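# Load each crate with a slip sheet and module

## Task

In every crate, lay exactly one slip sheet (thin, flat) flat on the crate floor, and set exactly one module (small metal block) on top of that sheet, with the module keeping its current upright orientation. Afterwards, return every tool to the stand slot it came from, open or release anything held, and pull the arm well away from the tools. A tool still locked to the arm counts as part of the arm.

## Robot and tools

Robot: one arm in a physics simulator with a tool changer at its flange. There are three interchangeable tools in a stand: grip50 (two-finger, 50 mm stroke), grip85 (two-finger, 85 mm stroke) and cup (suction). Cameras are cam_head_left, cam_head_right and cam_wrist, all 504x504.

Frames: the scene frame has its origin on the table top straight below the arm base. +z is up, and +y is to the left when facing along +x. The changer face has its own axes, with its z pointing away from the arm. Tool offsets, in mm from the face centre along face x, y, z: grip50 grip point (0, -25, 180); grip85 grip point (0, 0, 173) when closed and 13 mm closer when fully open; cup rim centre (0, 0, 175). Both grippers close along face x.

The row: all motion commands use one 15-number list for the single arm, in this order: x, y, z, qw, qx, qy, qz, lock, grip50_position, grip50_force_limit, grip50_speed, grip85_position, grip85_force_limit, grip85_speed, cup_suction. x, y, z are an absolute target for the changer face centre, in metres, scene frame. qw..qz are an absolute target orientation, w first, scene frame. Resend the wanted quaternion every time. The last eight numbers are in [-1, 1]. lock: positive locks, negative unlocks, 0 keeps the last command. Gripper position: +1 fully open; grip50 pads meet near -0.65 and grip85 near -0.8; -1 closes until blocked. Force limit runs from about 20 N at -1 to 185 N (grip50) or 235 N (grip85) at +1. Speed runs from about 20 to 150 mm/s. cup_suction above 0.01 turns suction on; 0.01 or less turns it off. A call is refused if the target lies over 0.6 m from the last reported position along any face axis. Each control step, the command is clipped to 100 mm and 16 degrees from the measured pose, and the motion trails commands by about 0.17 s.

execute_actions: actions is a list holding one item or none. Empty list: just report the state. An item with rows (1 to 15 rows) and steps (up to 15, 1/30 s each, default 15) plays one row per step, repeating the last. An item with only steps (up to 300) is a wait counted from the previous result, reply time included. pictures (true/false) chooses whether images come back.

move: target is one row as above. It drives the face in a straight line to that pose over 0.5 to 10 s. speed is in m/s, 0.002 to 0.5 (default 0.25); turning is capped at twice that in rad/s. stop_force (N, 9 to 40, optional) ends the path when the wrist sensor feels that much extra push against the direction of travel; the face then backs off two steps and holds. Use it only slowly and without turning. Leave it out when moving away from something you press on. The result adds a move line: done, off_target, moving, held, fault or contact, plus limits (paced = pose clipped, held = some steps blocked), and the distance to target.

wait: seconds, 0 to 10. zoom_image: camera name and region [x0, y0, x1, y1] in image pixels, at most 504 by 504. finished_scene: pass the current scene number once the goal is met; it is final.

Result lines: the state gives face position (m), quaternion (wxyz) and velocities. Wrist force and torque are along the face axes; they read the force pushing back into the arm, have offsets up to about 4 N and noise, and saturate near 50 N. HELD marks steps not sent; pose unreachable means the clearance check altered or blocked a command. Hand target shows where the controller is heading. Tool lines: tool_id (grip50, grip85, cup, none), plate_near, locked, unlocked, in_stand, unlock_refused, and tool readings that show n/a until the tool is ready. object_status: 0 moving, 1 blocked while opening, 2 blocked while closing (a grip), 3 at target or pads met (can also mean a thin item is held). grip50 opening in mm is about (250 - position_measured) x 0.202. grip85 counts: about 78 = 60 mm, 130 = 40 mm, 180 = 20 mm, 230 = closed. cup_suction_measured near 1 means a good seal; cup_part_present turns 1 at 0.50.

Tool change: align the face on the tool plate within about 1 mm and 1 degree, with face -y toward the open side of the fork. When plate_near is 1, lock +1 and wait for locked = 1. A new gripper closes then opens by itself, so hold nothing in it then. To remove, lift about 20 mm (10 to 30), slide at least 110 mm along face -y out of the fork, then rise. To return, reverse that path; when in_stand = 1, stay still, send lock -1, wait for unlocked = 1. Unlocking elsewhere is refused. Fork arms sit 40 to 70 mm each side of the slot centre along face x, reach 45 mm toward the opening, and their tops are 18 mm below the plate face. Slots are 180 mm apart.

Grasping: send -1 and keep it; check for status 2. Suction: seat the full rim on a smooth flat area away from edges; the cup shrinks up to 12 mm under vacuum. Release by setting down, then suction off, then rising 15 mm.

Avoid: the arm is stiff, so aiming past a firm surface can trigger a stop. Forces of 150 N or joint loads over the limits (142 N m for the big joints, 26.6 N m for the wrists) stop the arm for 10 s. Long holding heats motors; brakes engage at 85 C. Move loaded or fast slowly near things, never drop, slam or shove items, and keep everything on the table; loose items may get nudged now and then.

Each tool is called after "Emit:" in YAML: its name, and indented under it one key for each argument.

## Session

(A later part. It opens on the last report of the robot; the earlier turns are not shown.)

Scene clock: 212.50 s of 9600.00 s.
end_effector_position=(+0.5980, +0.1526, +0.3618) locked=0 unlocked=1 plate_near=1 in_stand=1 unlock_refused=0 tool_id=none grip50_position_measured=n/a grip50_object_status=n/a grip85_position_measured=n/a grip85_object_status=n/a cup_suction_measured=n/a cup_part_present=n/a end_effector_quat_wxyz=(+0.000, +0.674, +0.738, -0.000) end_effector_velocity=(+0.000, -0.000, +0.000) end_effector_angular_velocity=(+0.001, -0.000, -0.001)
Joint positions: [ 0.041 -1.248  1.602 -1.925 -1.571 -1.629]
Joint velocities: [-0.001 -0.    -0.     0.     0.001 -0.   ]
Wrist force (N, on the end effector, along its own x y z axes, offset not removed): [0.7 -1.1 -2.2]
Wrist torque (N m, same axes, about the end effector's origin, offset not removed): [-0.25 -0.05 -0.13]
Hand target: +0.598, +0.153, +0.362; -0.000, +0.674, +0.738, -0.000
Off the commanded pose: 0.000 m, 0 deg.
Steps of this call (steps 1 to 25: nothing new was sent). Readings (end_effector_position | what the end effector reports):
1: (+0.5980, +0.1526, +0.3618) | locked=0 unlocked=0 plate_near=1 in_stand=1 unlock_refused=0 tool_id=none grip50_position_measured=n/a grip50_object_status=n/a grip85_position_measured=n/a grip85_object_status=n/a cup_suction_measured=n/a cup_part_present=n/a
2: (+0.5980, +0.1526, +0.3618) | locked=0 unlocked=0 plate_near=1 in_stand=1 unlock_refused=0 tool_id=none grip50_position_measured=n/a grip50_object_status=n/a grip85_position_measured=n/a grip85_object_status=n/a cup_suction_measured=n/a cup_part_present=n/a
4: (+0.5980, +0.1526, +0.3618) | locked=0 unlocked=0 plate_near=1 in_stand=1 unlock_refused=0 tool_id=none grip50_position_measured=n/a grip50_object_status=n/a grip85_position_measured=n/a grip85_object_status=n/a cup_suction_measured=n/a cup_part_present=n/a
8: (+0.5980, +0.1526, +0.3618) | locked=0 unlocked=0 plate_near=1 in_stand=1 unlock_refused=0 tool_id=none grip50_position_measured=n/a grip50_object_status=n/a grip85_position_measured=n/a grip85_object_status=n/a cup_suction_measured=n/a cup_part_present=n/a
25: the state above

Emit:
move:
  target: [0.598,0.1526,0.4,0,0.6743,0.7385,0,0,0,0,0,0,0,0,0]
  speed: 0.06

Emit:
move:
  target: [0.6152,-0.0266,0.4,0,0.673,0.7396,0,0,0,0,0,0,0,0,0]

Emit:
move:
  target: [0.6152,-0.0266,0.375,0,0.673,0.7396,0,0,0,0,0,0,0,0,0]
  speed: 0.05

Scene clock: 218.03 s of 9600.00 s.
end_effector_position=(+0.5979, +0.1526, +0.3997) locked=0 unlocked=1 plate_near=0 in_stand=0 unlock_refused=0 tool_id=none grip50_position_measured=n/a grip50_object_status=n/a grip85_position_measured=n/a grip85_object_status=n/a cup_suction_measured=n/a cup_part_present=n/a end_effector_quat_wxyz=(+0.000, +0.674, +0.738, +0.000) end_effector_velocity=(-0.000, +0.000, +0.003) end_effector_angular_velocity=(+0.000, +0.000, +0.001)
Joint positions: [ 0.041 -1.275  1.537 -1.833 -1.571 -1.629]
Joint velocities: [ 0.001 -0.003 -0.005  0.008  0.    -0.   ]
Wrist force (N, on the end effector, along its own x y z axes, offset not removed): [2.2 0.3 -0.2]
Wrist torque (N m, same axes, about the end effector's origin, offset not removed): [-0.19 -0.18 -0.12]
Hand target: +0.598, +0.153, +0.400; +0.000, +0.674, +0.738, +0.000
Off the commanded pose: 0.000 m, 0 deg.
move: done
camera_calibration (this result's frames):
cam_wrist: T_world_to_cam=[[-0.100653, 0.994921, -0.000894565, -0.0881991], [0.949055, 0.0962825, 0.30004, -0.64657], [0.298602, 0.0293508, -0.953926, 0.248217], [0, 0, 0, 1]] pos_world=[0.530636, 0.142719, 0.430698]

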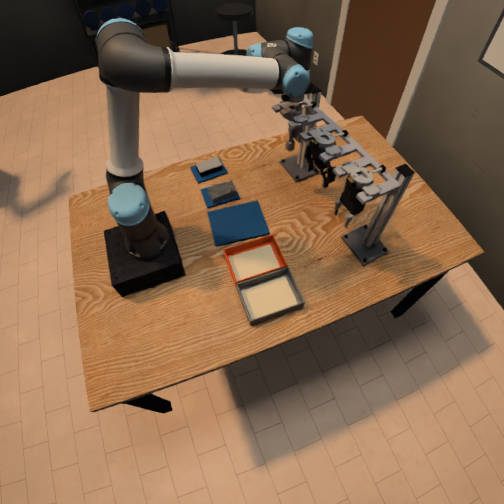

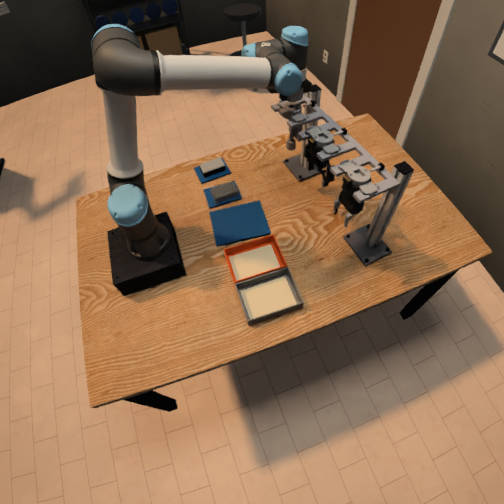

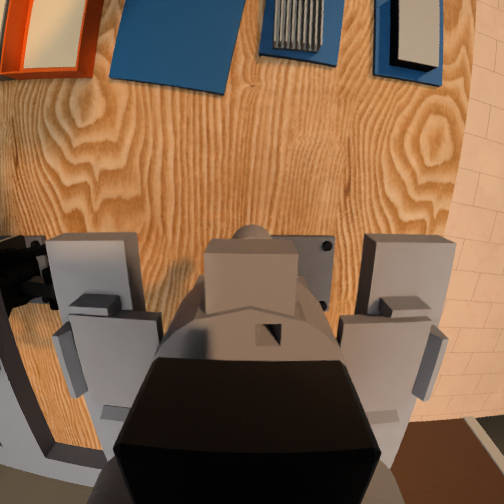

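Scene clock: 219.43 s of 9600.00 s.
end_effector_position=(+0.6152, -0.0263, +0.4000) locked=0 unlocked=1 plate_near=0 in_stand=0 unlock_refused=0 tool_id=none grip50_position_measured=n/a grip50_object_status=n/a grip85_position_measured=n/a grip85_object_status=n/a cup_suction_measured=n/a cup_part_present=n/a end_effector_quat_wxyz=(+0.000, +0.673, +0.740, +0.000) end_effector_velocity=(+0.001, -0.002, +0.000) end_effector_angular_velocity=(-0.001, -0.001, +0.002)
Joint positions: [-0.252 -1.279  1.541 -1.834 -1.571 -1.926]
Joint velocities: [-0.003  0.001 -0.002  0.    -0.    -0.005]
Wrist force (N, on the end effector, along its own x y z axes, offset not removed): [1.9 -0.7 -0.4]
Wrist torque (N m, same axes, about the end effector's origin, offset not removed): [-0.21 -0.22 0.00]
Hand target: +0.615, -0.027, +0.400; +0.000, +0.673, +0.740, +0.000
Off the commanded pose: 0.000 m, 0 deg.
move: done
camera_calibration (this result's frames):
cam_wrist: T_world_to_cam=[[-0.103997, 0.994577, -0.00119609, 0.0937314], [0.948602, 0.0995504, 0.300408, -0.645589], [0.298897, 0.0301067, -0.95381, 0.248429], [0, 0, 0, 1]] pos_world=[0.5479, -0.0364338, 0.431006]

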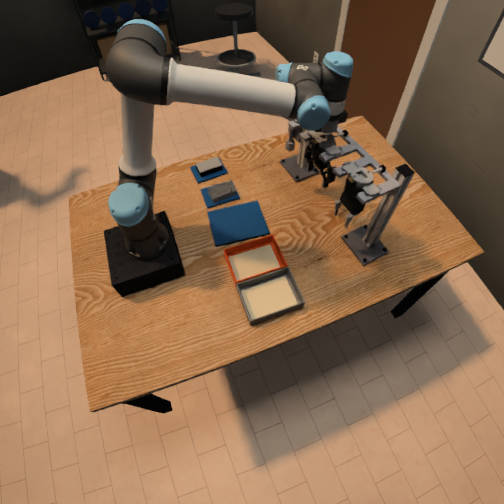

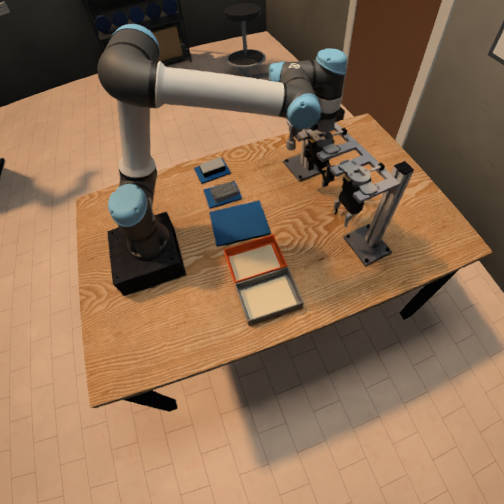

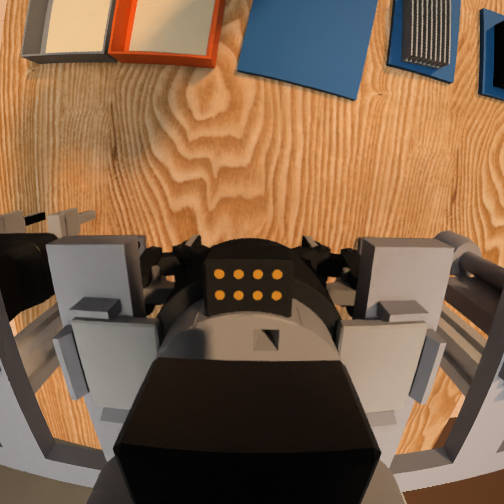

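Scene clock: 220.33 s of 9600.00 s.
end_effector_position=(+0.6152, -0.0266, +0.3754) locked=0 unlocked=1 plate_near=0 in_stand=0 unlock_refused=0 tool_id=none grip50_position_measured=n/a grip50_object_status=n/a grip85_position_measured=n/a grip85_object_status=n/a cup_suction_measured=n/a cup_part_present=n/a end_effector_quat_wxyz=(-0.000, +0.673, +0.740, -0.000) end_effector_velocity=(+0.000, +0.000, -0.003) end_effector_angular_velocity=(-0.000, -0.001, +0.001)
Joint positions: [-0.252 -1.262  1.584 -1.893 -1.571 -1.926]
Joint velocities: [ 0.     0.002  0.005 -0.008  0.    -0.001]
Wrist force (N, on the end effector, along its own x y z axes, offset not removed): [1.4 0.1 -0.9]
Wrist torque (N m, same axes, about the end effector's origin, offset not removed): [-0.23 -0.15 -0.06]
Hand target: +0.615, -0.027, +0.375; -0.000, +0.673, +0.740, -0.000
Off the commanded pose: 0.000 m, 0 deg.
move: done
camera_calibration (this result's frames):
cam_wrist: T_world_to_cam=[[-0.104036, 0.994573, -0.00088306, 0.093882], [0.948745, 0.0995083, 0.299968, -0.638147], [0.298428, 0.0303696, -0.953949, 0.225272], [0, 0, 0, 1]] pos_world=[0.547978, -0.0367131, 0.406404]

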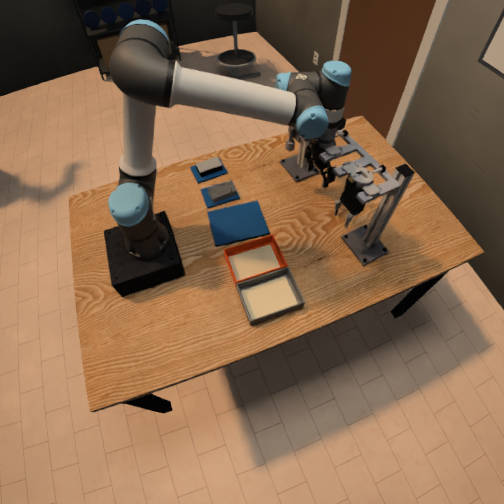

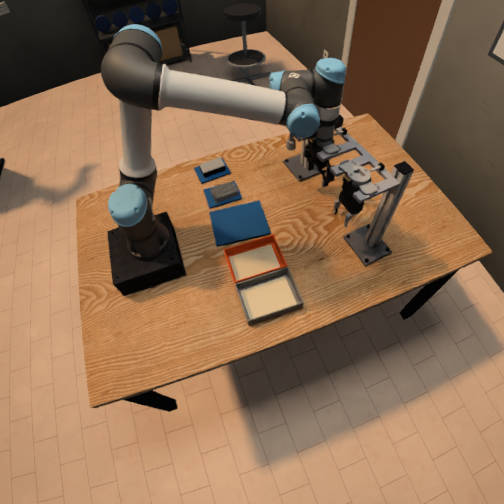

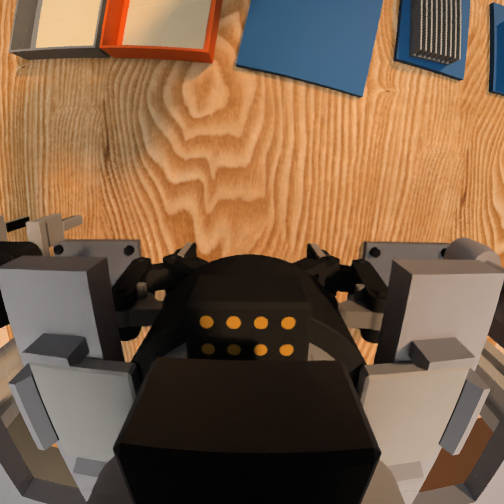

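Emit:
move:
  target: [0.6167,-0.0267,0.3735,0,0.6704,0.742,0,0,0,0,0,0,0,0,0]
  speed: 0.01

Emit:
move:
  target: [0.6167,-0.0267,0.355,0,0.6704,0.742,0,0,0,0,0,1,0,0,0]
  speed: 0.004
  stop_force: 13

Scene clock: 227.17 s of 9600.00 s.
end_effector_position=(+0.6166, -0.0267, +0.3736) locked=0 unlocked=1 plate_near=0 in_stand=0 unlock_refused=0 tool_id=none grip50_position_measured=n/a grip50_object_status=n/a grip85_position_measured=n/a grip85_object_status=n/a cup_suction_measured=n/a cup_part_present=n/a end_effector_quat_wxyz=(-0.000, +0.671, +0.742, -0.000) end_effector_velocity=(+0.001, -0.000, -0.001) end_effector_angular_velocity=(-0.000, +0.000, +0.003)
Joint positions: [-0.252 -1.257  1.582 -1.896 -1.571 -1.933]
Joint velocities: [-0.     0.002 -0.001 -0.001 -0.    -0.003]
Wrist force (N, on the end effector, along its own x y z axes, offset not removed): [2.3 0.4 -1.5]
Wrist torque (N m, same axes, about the end effector's origin, offset not removed): [-0.23 -0.33 -0.05]
Hand target: +0.617, -0.027, +0.373; -0.000, +0.670, +0.742, -0.000
Off the commanded pose: 0.000 m, 0 deg.
move: done
camera_calibration (this result's frames):
cam_wrist: T_world_to_cam=[[-0.110588, 0.993866, -0.000883438, 0.0981626], [0.948065, 0.105758, 0.299981, -0.638321], [0.298234, 0.0323367, -0.953945, 0.223335], [0, 0, 0, 1]] pos_world=[0.549419, -0.0372747, 0.40462]

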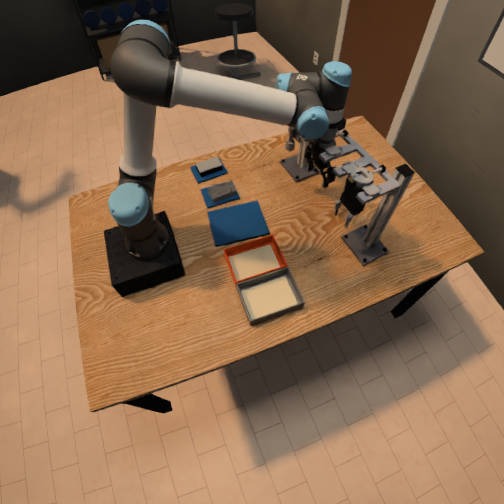

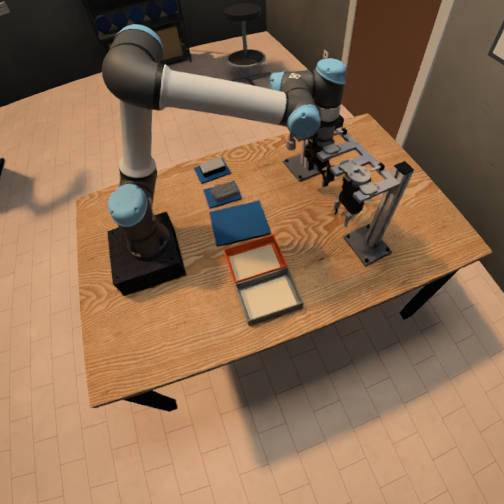

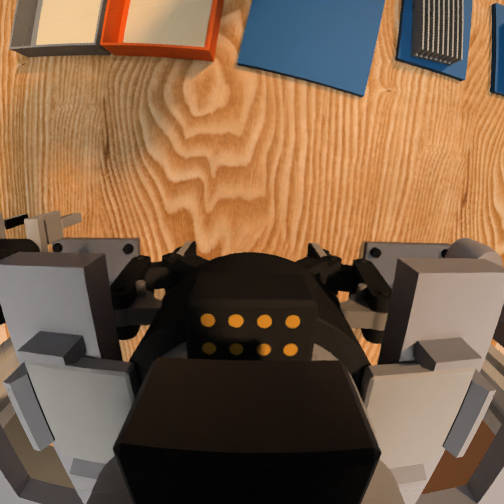

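Scene clock: 230.63 s of 9600.00 s.
end_effector_position=(+0.6167, -0.0267, +0.3613) locked=0 unlocked=1 plate_near=1 in_stand=1 unlock_refused=0 tool_id=none grip50_position_measured=n/a grip50_object_status=n/a grip85_position_measured=n/a grip85_object_status=n/a cup_suction_measured=n/a cup_part_present=n/a end_effector_quat_wxyz=(+0.000, +0.670, +0.742, +0.000) end_effector_velocity=(-0.000, -0.001, +0.001) end_effector_angular_velocity=(+0.000, +0.002, -0.001)
Joint positions: [-0.252 -1.247  1.602 -1.926 -1.571 -1.933]
Joint velocities: [-0.001 -0.    -0.002  0.005 -0.     0.   ]
Wrist force (N, on the end effector, along its own x y z axes, offset not removed): [0.6 0.6 -27.5]
Wrist torque (N m, same axes, about the end effector's origin, offset not removed): [-0.84 0.29 -0.02]
Hand target: +0.617, -0.027, +0.362; +0.000, +0.670, +0.742, +0.000
Off the commanded pose: 0.006 m, 0 deg.
move: contact
camera_calibration (this result's frames):
cam_wrist: T_world_to_cam=[[-0.110918, 0.993829, -0.000986611, 0.0983973], [0.947934, 0.106094, 0.300275, -0.63477], [0.298527, 0.0323707, -0.953852, 0.211376], [0, 0, 0, 1]] pos_world=[0.549532, -0.0372872, 0.392324]

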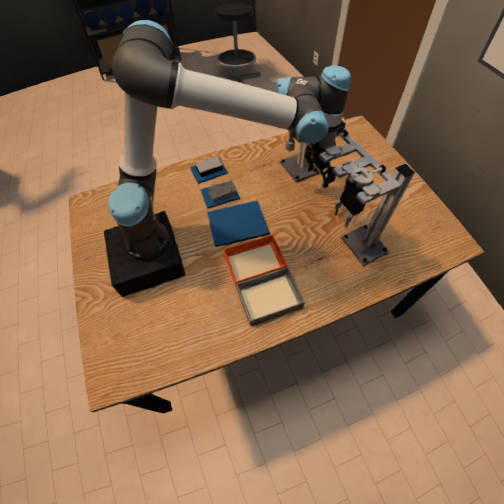

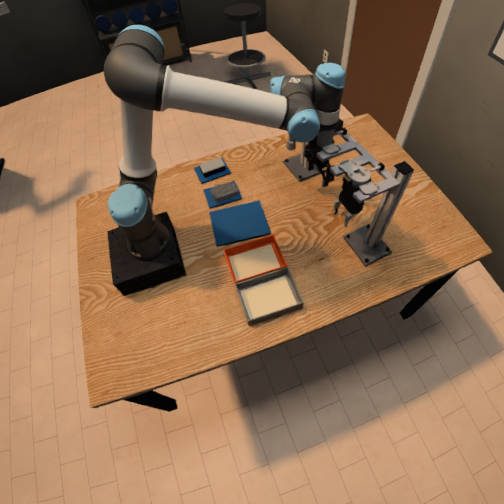

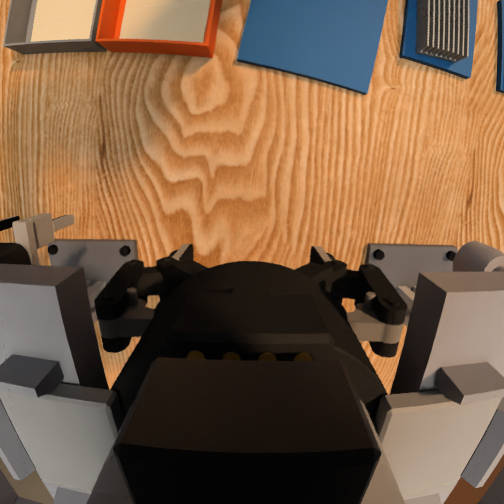

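Emit:
execute_actions:
  actions:
    - {"rows":[[0.6167,-0.0267,0.3617,0,0.6704,0.742,0,1,0,0,0,1,0,0,0]]}
  pictures: false

Emit:
execute_actions:
  actions:
    - {"steps":25}
  pictures: false

Emit:
move:
  target: [0.6167,-0.0267,0.381,0,0.6704,0.742,0,0,0,0,0,1,0,0,0]
  speed: 0.05

Emit:
move:
  target: [0.4873,-0.0398,0.381,0,0.6704,0.742,0,0,0,0,0,1,0,0,0]
  speed: 0.1

Emit:
move:
  target: [0.324,0.183,0.27,0,0.682,0.7314,0,0,0,0,0,1,0,0,0]

Scene clock: 238.23 s of 9600.00 s.
end_effector_position=(+0.6167, -0.0267, +0.3617) locked=0 unlocked=0 plate_near=1 in_stand=1 unlock_refused=0 tool_id=none grip50_position_measured=n/a grip50_object_status=n/a grip85_position_measured=n/a grip85_object_status=n/a cup_suction_measured=n/a cup_part_present=n/a end_effector_quat_wxyz=(-0.000, +0.670, +0.742, -0.000) end_effector_velocity=(+0.000, +0.000, +0.000) end_effector_angular_velocity=(+0.001, -0.000, +0.000)
Joint positions: [-0.252 -1.248  1.602 -1.925 -1.571 -1.933]
Joint velocities: [ 0.     0.    -0.001  0.     0.001 -0.   ]
Wrist force (N, on the end effector, along its own x y z axes, offset not removed): [0.2 1.6 -5.3]
Wrist torque (N m, same axes, about the end effector's origin, offset not removed): [-0.30 -0.09 0.02]
Hand target: +0.617, -0.027, +0.362; +0.000, +0.670, +0.742, -0.000
Off the commanded pose: 0.000 m, 0 deg.
Steps of this call (steps 1 to 213: nothing new was sent; steps 214 to 228: all 15 steps of this action). Readings (end_effector_position | what the end effector reports):
214: (+0.6167, -0.0267, +0.3615) | locked=0 unlocked=0 plate_near=1 in_stand=1 unlock_refused=0 tool_id=none grip50_position_measured=n/a grip50_object_status=n/a grip85_position_measured=n/a grip85_object_status=n/a cup_suction_measured=n/a cup_part_present=n/a
215: (+0.6167, -0.0267, +0.3616) | locked=0 unlocked=0 plate_near=1 in_stand=1 unlock_refused=0 tool_id=none grip50_position_measured=n/a grip50_object_status=n/a grip85_position_measured=n/a grip85_object_status=n/a cup_suction_measured=n/a cup_part_present=n/a
217: (+0.6167, -0.0267, +0.3616) | locked=0 unlocked=0 plate_near=1 in_stand=1 unlock_refused=0 tool_id=none grip50_position_measured=n/a grip50_object_status=n/a grip85_position_measured=n/a grip85_object_status=n/a cup_suction_measured=n/a cup_part_present=n/a
221: (+0.6167, -0.0267, +0.3616) | locked=0 unlocked=0 plate_near=1 in_stand=1 unlock_refused=0 tool_id=none grip50_position_measured=n/a grip50_object_status=n/a grip85_position_measured=n/a grip85_object_status=n/a cup_suction_measured=n/a cup_part_present=n/a
228: the state above

Scene clock: 239.07 s of 9600.00 s.
end_effector_position=(+0.6167, -0.0267, +0.3618) locked=1 unlocked=0 plate_near=1 in_stand=1 unlock_refused=0 tool_id=grip85 grip50_position_measured=n/a grip50_object_status=n/a grip85_position_measured=n/a grip85_object_status=n/a cup_suction_measured=n/a cup_part_present=n/a end_effector_quat_wxyz=(+0.000, +0.670, +0.742, +0.000) end_effector_velocity=(-0.000, +0.000, -0.000) end_effector_angular_velocity=(-0.001, -0.000, -0.000)
Joint positions: [-0.252 -1.248  1.601 -1.925 -1.571 -1.933]
Joint velocities: [ 0.    -0.     0.    -0.    -0.001  0.001]
Wrist force (N, on the end effector, along its own x y z axes, offset not removed): [1.0 1.8 -12.6]
Wrist torque (N m, same axes, about the end effector's origin, offset not removed): [-0.31 0.51 0.00]
Hand target: +0.617, -0.027, +0.362; +0.000, +0.670, +0.742, -0.000
Off the commanded pose: 0.000 m, 0 deg.
Steps of this call (steps 1 to 25: nothing new was sent). Readings (end_effector_position | what the end effector reports):
1: (+0.6167, -0.0267, +0.3617) | locked=0 unlocked=0 plate_near=1 in_stand=1 unlock_refused=0 tool_id=none grip50_position_measured=n/a grip50_object_status=n/a grip85_position_measured=n/a grip85_object_status=n/a cup_suction_measured=n/a cup_part_present=n/a
2: (+0.6167, -0.0267, +0.3617) | locked=0 unlocked=0 plate_near=1 in_stand=1 unlock_refused=0 tool_id=none grip50_position_measured=n/a grip50_object_status=n/a grip85_position_measured=n/a grip85_object_status=n/a cup_suction_measured=n/a cup_part_present=n/a
4: (+0.6167, -0.0267, +0.3617) | locked=0 unlocked=0 plate_near=1 in_stand=1 unlock_refused=0 tool_id=none grip50_position_measured=n/a grip50_object_status=n/a grip85_position_measured=n/a grip85_object_status=n/a cup_suction_measured=n/a cup_part_present=n/a
8: (+0.6167, -0.0267, +0.3617) | locked=0 unlocked=0 plate_near=1 in_stand=1 unlock_refused=0 tool_id=none grip50_position_measured=n/a grip50_object_status=n/a grip85_position_measured=n/a grip85_object_status=n/a cup_suction_measured=n/a cup_part_present=n/a
25: the state above

Scene clock: 239.93 s of 9600.00 s.
end_effector_position=(+0.6167, -0.0267, +0.3807) locked=1 unlocked=0 plate_near=1 in_stand=0 unlock_refused=0 tool_id=grip85 grip50_position_measured=n/a grip50_object_status=n/a grip85_position_measured=n/a grip85_object_status=n/a cup_suction_measured=n/a cup_part_present=n/a end_effector_quat_wxyz=(+0.000, +0.670, +0.742, +0.000) end_effector_velocity=(+0.000, +0.001, +0.002) end_effector_angular_velocity=(-0.000, -0.000, +0.002)
Joint positions: [-0.252 -1.262  1.57  -1.879 -1.571 -1.933]
Joint velocities: [ 0.002 -0.002 -0.004  0.005 -0.     0.   ]
Wrist force (N, on the end effector, along its own x y z axes, offset not removed): [0.9 -0.2 -2.1]
Wrist torque (N m, same axes, about the end effector's origin, offset not removed): [-0.20 -0.12 -0.10]
Hand target: +0.617, -0.027, +0.381; +0.000, +0.670, +0.742, +0.000
Off the commanded pose: 0.000 m, 0 deg.
move: done
camera_calibration (this result's frames):
cam_wrist: T_world_to_cam=[[-0.11108, 0.993811, -0.000904233, 0.0984494], [0.948001, 0.106233, 0.300016, -0.640476], [0.298255, 0.0324685, -0.953934, 0.230094], [0, 0, 0, 1]] pos_world=[0.549481, -0.0372715, 0.411737]

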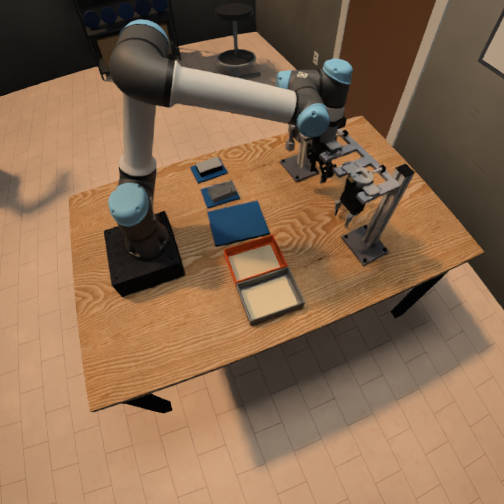

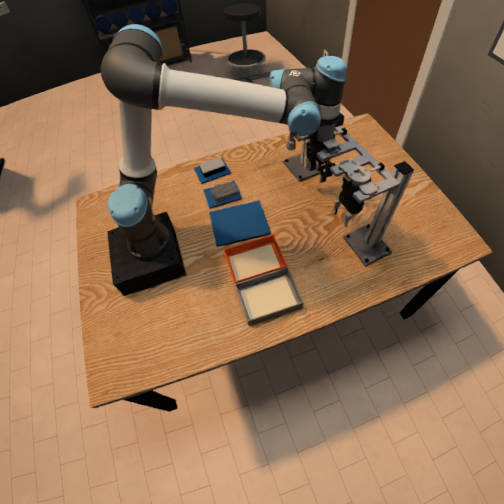

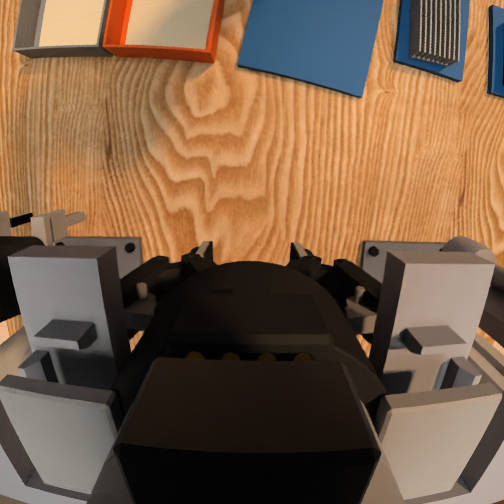

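Scene clock: 241.77 s of 9600.00 s.
end_effector_position=(+0.4877, -0.0398, +0.3809) locked=1 unlocked=0 plate_near=1 in_stand=0 unlock_refused=0 tool_id=grip85 grip50_position_measured=n/a grip50_object_status=n/a grip85_position_measured=n/a grip85_object_status=n/a cup_suction_measured=n/a cup_part_present=n/a end_effector_quat_wxyz=(+0.000, +0.670, +0.742, -0.000) end_effector_velocity=(-0.003, +0.000, -0.000) end_effector_angular_velocity=(-0.000, +0.000, +0.000)
Joint positions: [-0.348 -1.561  1.923 -1.933 -1.571 -2.029]
Joint velocities: [-0.002 -0.008  0.008  0.    -0.    -0.002]
Wrist force (N, on the end effector, along its own x y z axes, offset not removed): [1.4 -1.1 -1.4]
Wrist torque (N m, same axes, about the end effector's origin, offset not removed): [-0.21 -0.23 -0.07]
Hand target: +0.487, -0.040, +0.381; +0.000, +0.670, +0.742, +0.000
Off the commanded pose: 0.000 m, 0 deg.
move: done
camera_calibration (this result's frames):
cam_wrist: T_world_to_cam=[[-0.111057, 0.993813, -0.00102757, 0.0971527], [0.947972, 0.106245, 0.300101, -0.516929], [0.298354, 0.0323543, -0.953907, 0.269121], [0, 0, 0, 1]] pos_world=[0.420531, -0.0503378, 0.411947]

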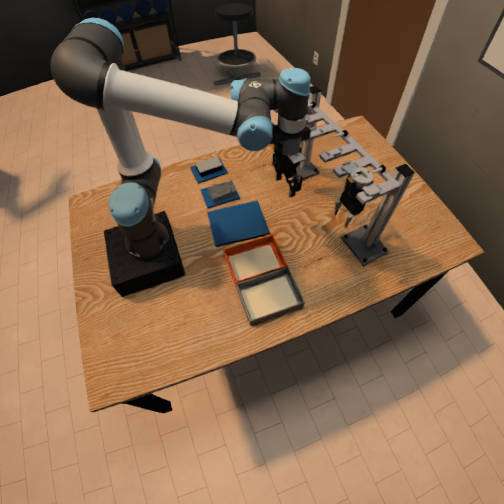

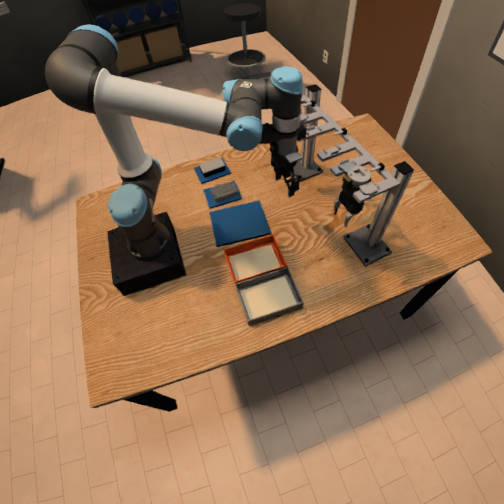

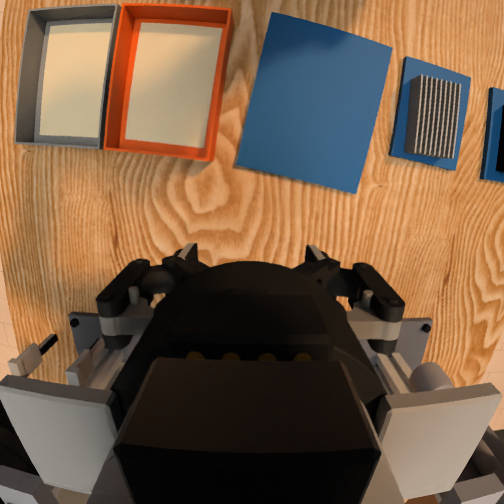

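Scene clock: 243.63 s of 9600.00 s.
end_effector_position=(+0.3243, +0.1829, +0.2700) locked=1 unlocked=0 plate_near=1 in_stand=0 unlock_refused=0 tool_id=grip85 grip50_position_measured=n/a grip50_object_status=n/a grip85_position_measured=3 grip85_object_status=3 cup_suction_measured=n/a cup_part_present=n/a end_effector_quat_wxyz=(-0.000, +0.682, +0.731, -0.000) end_effector_velocity=(-0.001, +0.002, -0.001) end_effector_angular_velocity=(-0.001, -0.000, -0.002)
Joint positions: [ 0.156 -1.707  2.384 -2.247 -1.57  -1.494]
Joint velocities: [ 0.007  0.003  0.002 -0.005 -0.001  0.009]
Wrist force (N, on the end effector, along its own x y z axes, offset not removed): [0.2 -0.3 0.0]
Wrist torque (N m, same axes, about the end effector's origin, offset not removed): [-0.02 -0.11 0.01]
Hand target: +0.324, +0.183, +0.270; -0.000, +0.682, +0.731, -0.000
Off the commanded pose: 0.000 m, 0 deg.
move: done
camera_calibration (this result's frames):
cam_wrist: T_world_to_cam=[[-0.0799394, 0.9968, -0.000310324, -0.153192], [0.951128, 0.0763698, 0.299204, -0.347674], [0.29827, 0.023623, -0.954189, 0.206571], [0, 0, 0, 1]] pos_world=[0.256823, 0.174374, 0.301085]

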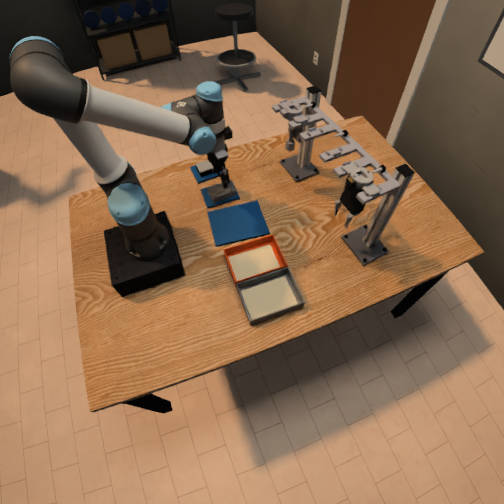

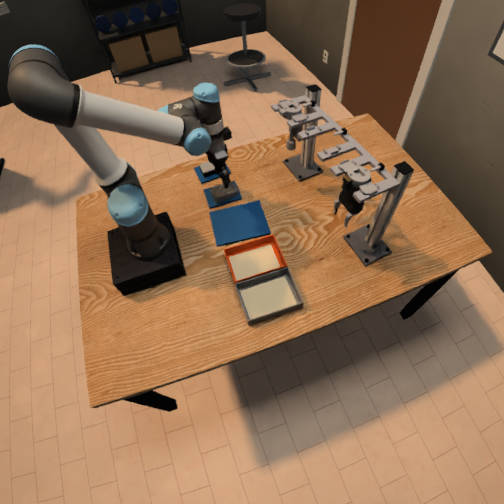

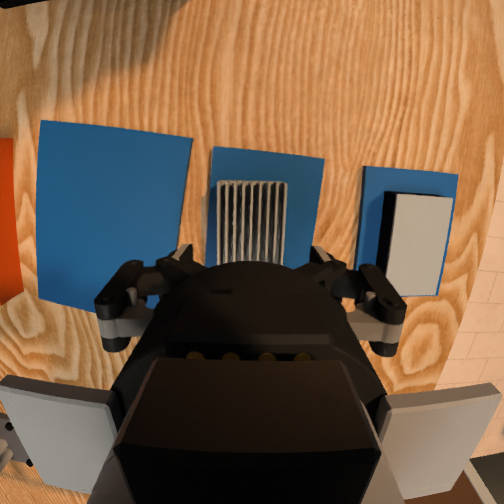

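Emit:
move:
  target: [0.324,0.183,0.195,0,0.682,0.7314,0,0,0,0,0,0.75,0,0,0]
  speed: 0.05
  stop_force: 12

Emit:
zoom_image:
  camera: "cam_head_left"
  region: [170, 130, 270, 220]

Scene clock: 250.33 s of 9600.00 s.
end_effector_position=(+0.3241, +0.1830, +0.1952) locked=1 unlocked=0 plate_near=1 in_stand=0 unlock_refused=0 tool_id=grip85 grip50_position_measured=n/a grip50_object_status=n/a grip85_position_measured=35 grip85_object_status=3 cup_suction_measured=n/a cup_part_present=n/a end_effector_quat_wxyz=(-0.000, +0.682, +0.731, -0.000) end_effector_velocity=(-0.000, +0.000, -0.003) end_effector_angular_velocity=(+0.000, -0.000, +0.000)
Joint positions: [ 0.157 -1.509  2.48  -2.542 -1.571 -1.493]
Joint velocities: [ 0.001  0.009  0.002 -0.011  0.     0.001]
Wrist force (N, on the end effector, along its own x y z axes, offset not removed): [2.1 -0.3 -0.5]
Wrist torque (N m, same axes, about the end effector's origin, offset not removed): [-0.17 -0.29 -0.08]
Hand target: +0.324, +0.183, +0.195; -0.000, +0.682, +0.731, -0.000
Off the commanded pose: 0.000 m, 0 deg.
move: done
camera_calibration (this result's frames):
cam_wrist: T_world_to_cam=[[-0.0797893, 0.996811, -0.000886921, -0.153264], [0.950903, 0.0763815, 0.299914, -0.32524], [0.299026, 0.0230866, -0.953966, 0.135049], [0, 0, 0, 1]] pos_world=[0.25666, 0.1745, 0.22624]

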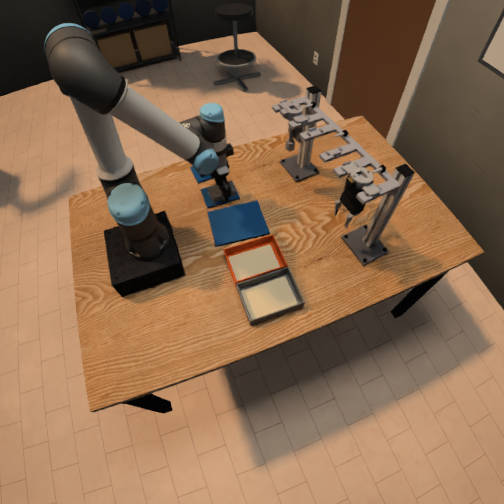

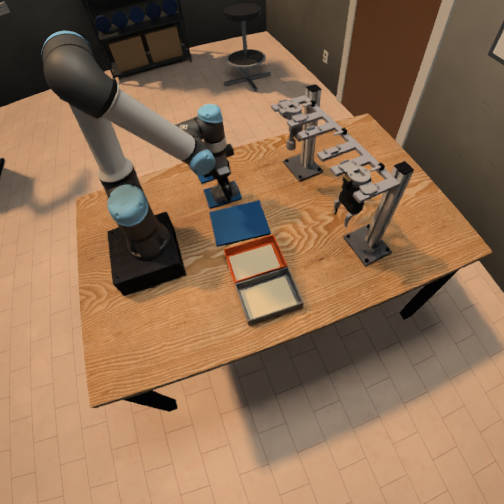

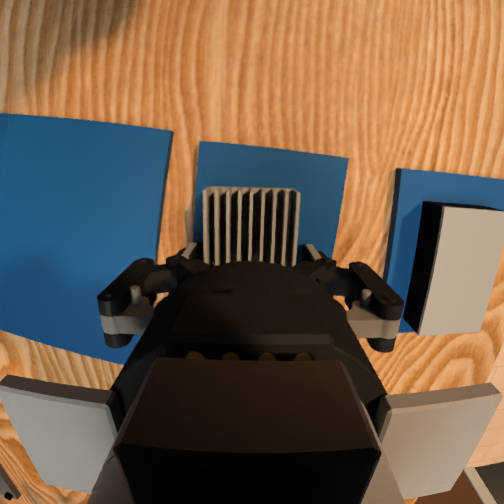

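Region (170, 130, 270, 220) of cam_head_left's 504x504 image, scaled by 5.040, with more detail than that image has; it fills the top 454 rows of this view, and the rest is white.

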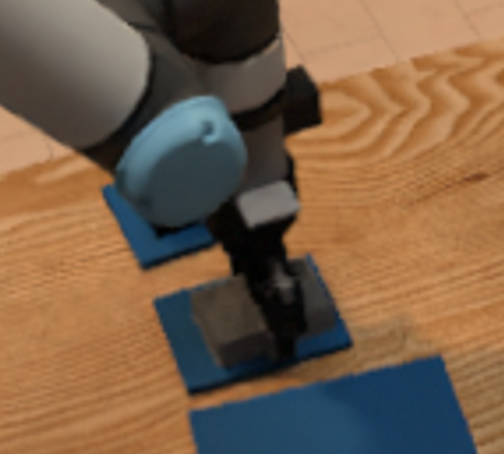

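Emit:
move:
  target: [0.324,0.183,0.192,0,0.682,0.7314,0,0,0,0,0,-1,-0.3,-0.3,0]
  speed: 0.02

Emit:
move:
  target: [0.324,0.183,0.25,0,0.682,0.7314,0,0,0,0,0,-1,-0.3,-0.3,0]
  speed: 0.08

Scene clock: 264.37 s of 9600.00 s.
end_effector_position=(+0.3266, +0.1835, +0.1975) locked=1 unlocked=0 plate_near=1 in_stand=0 unlock_refused=0 tool_id=grip85 grip50_position_measured=n/a grip50_object_status=n/a grip85_position_measured=80 grip85_object_status=2 cup_suction_measured=n/a cup_part_present=n/a end_effector_quat_wxyz=(+0.003, +0.682, +0.731, +0.005) end_effector_velocity=(-0.000, -0.000, -0.000) end_effector_angular_velocity=(-0.001, +0.002, -0.000)
Joint positions: [ 0.157 -1.511  2.477 -2.549 -1.57  -1.493]
Joint velocities: [-0.001  0.     0.     0.001 -0.001 -0.   ]
Wrist force (N, on the end effector, along its own x y z axes, offset not removed): [4.2 -9.3 -34.0]
Wrist torque (N m, same axes, about the end effector's origin, offset not removed): [1.61 0.63 -0.15]
Hand target: +0.327, +0.184, +0.197; +0.003, +0.682, +0.731, +0.005
Off the commanded pose: 0.006 m, 1 deg.
FORCE FAULT: contact force on the arm reached its limit, and the arm stopped for 10 seconds. The contact can be on any part of the arm, not only on its tool. The arm's remaining commands of this call were not run. The arm holds still and accepts commands again. Move the arm away from the contact; if what it grips holds it there, let go first. Pushing or pulling that hard again can fault the arm again.
move: fault
camera_calibration (this result's frames):
cam_wrist: T_world_to_cam=[[-0.0798816, 0.996804, 0.000533827, -0.153869], [0.947432, 0.0757586, 0.310859, -0.32922], [0.309825, 0.0253377, -0.950456, 0.131814], [0, 0, 0, 1]] pos_world=[0.258782, 0.174979, 0.227707]

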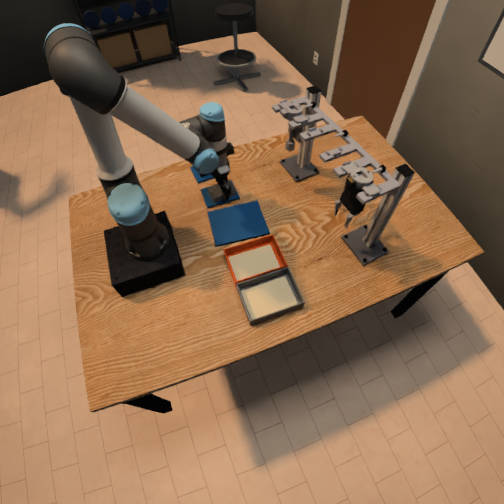

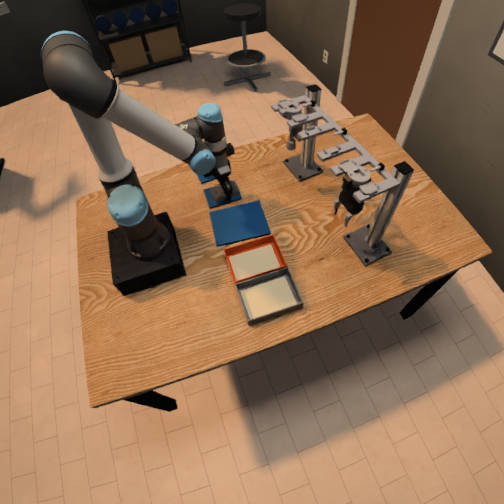

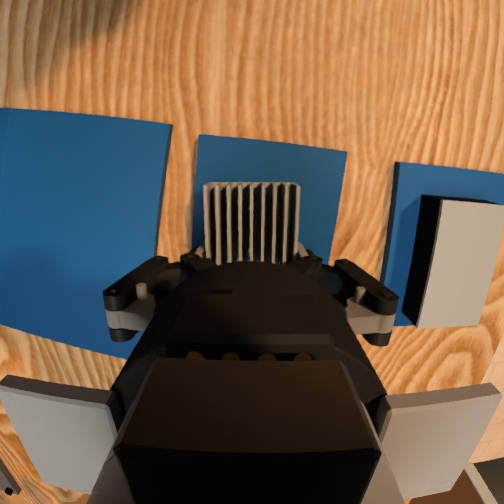

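not run: a fault stop came before this call.


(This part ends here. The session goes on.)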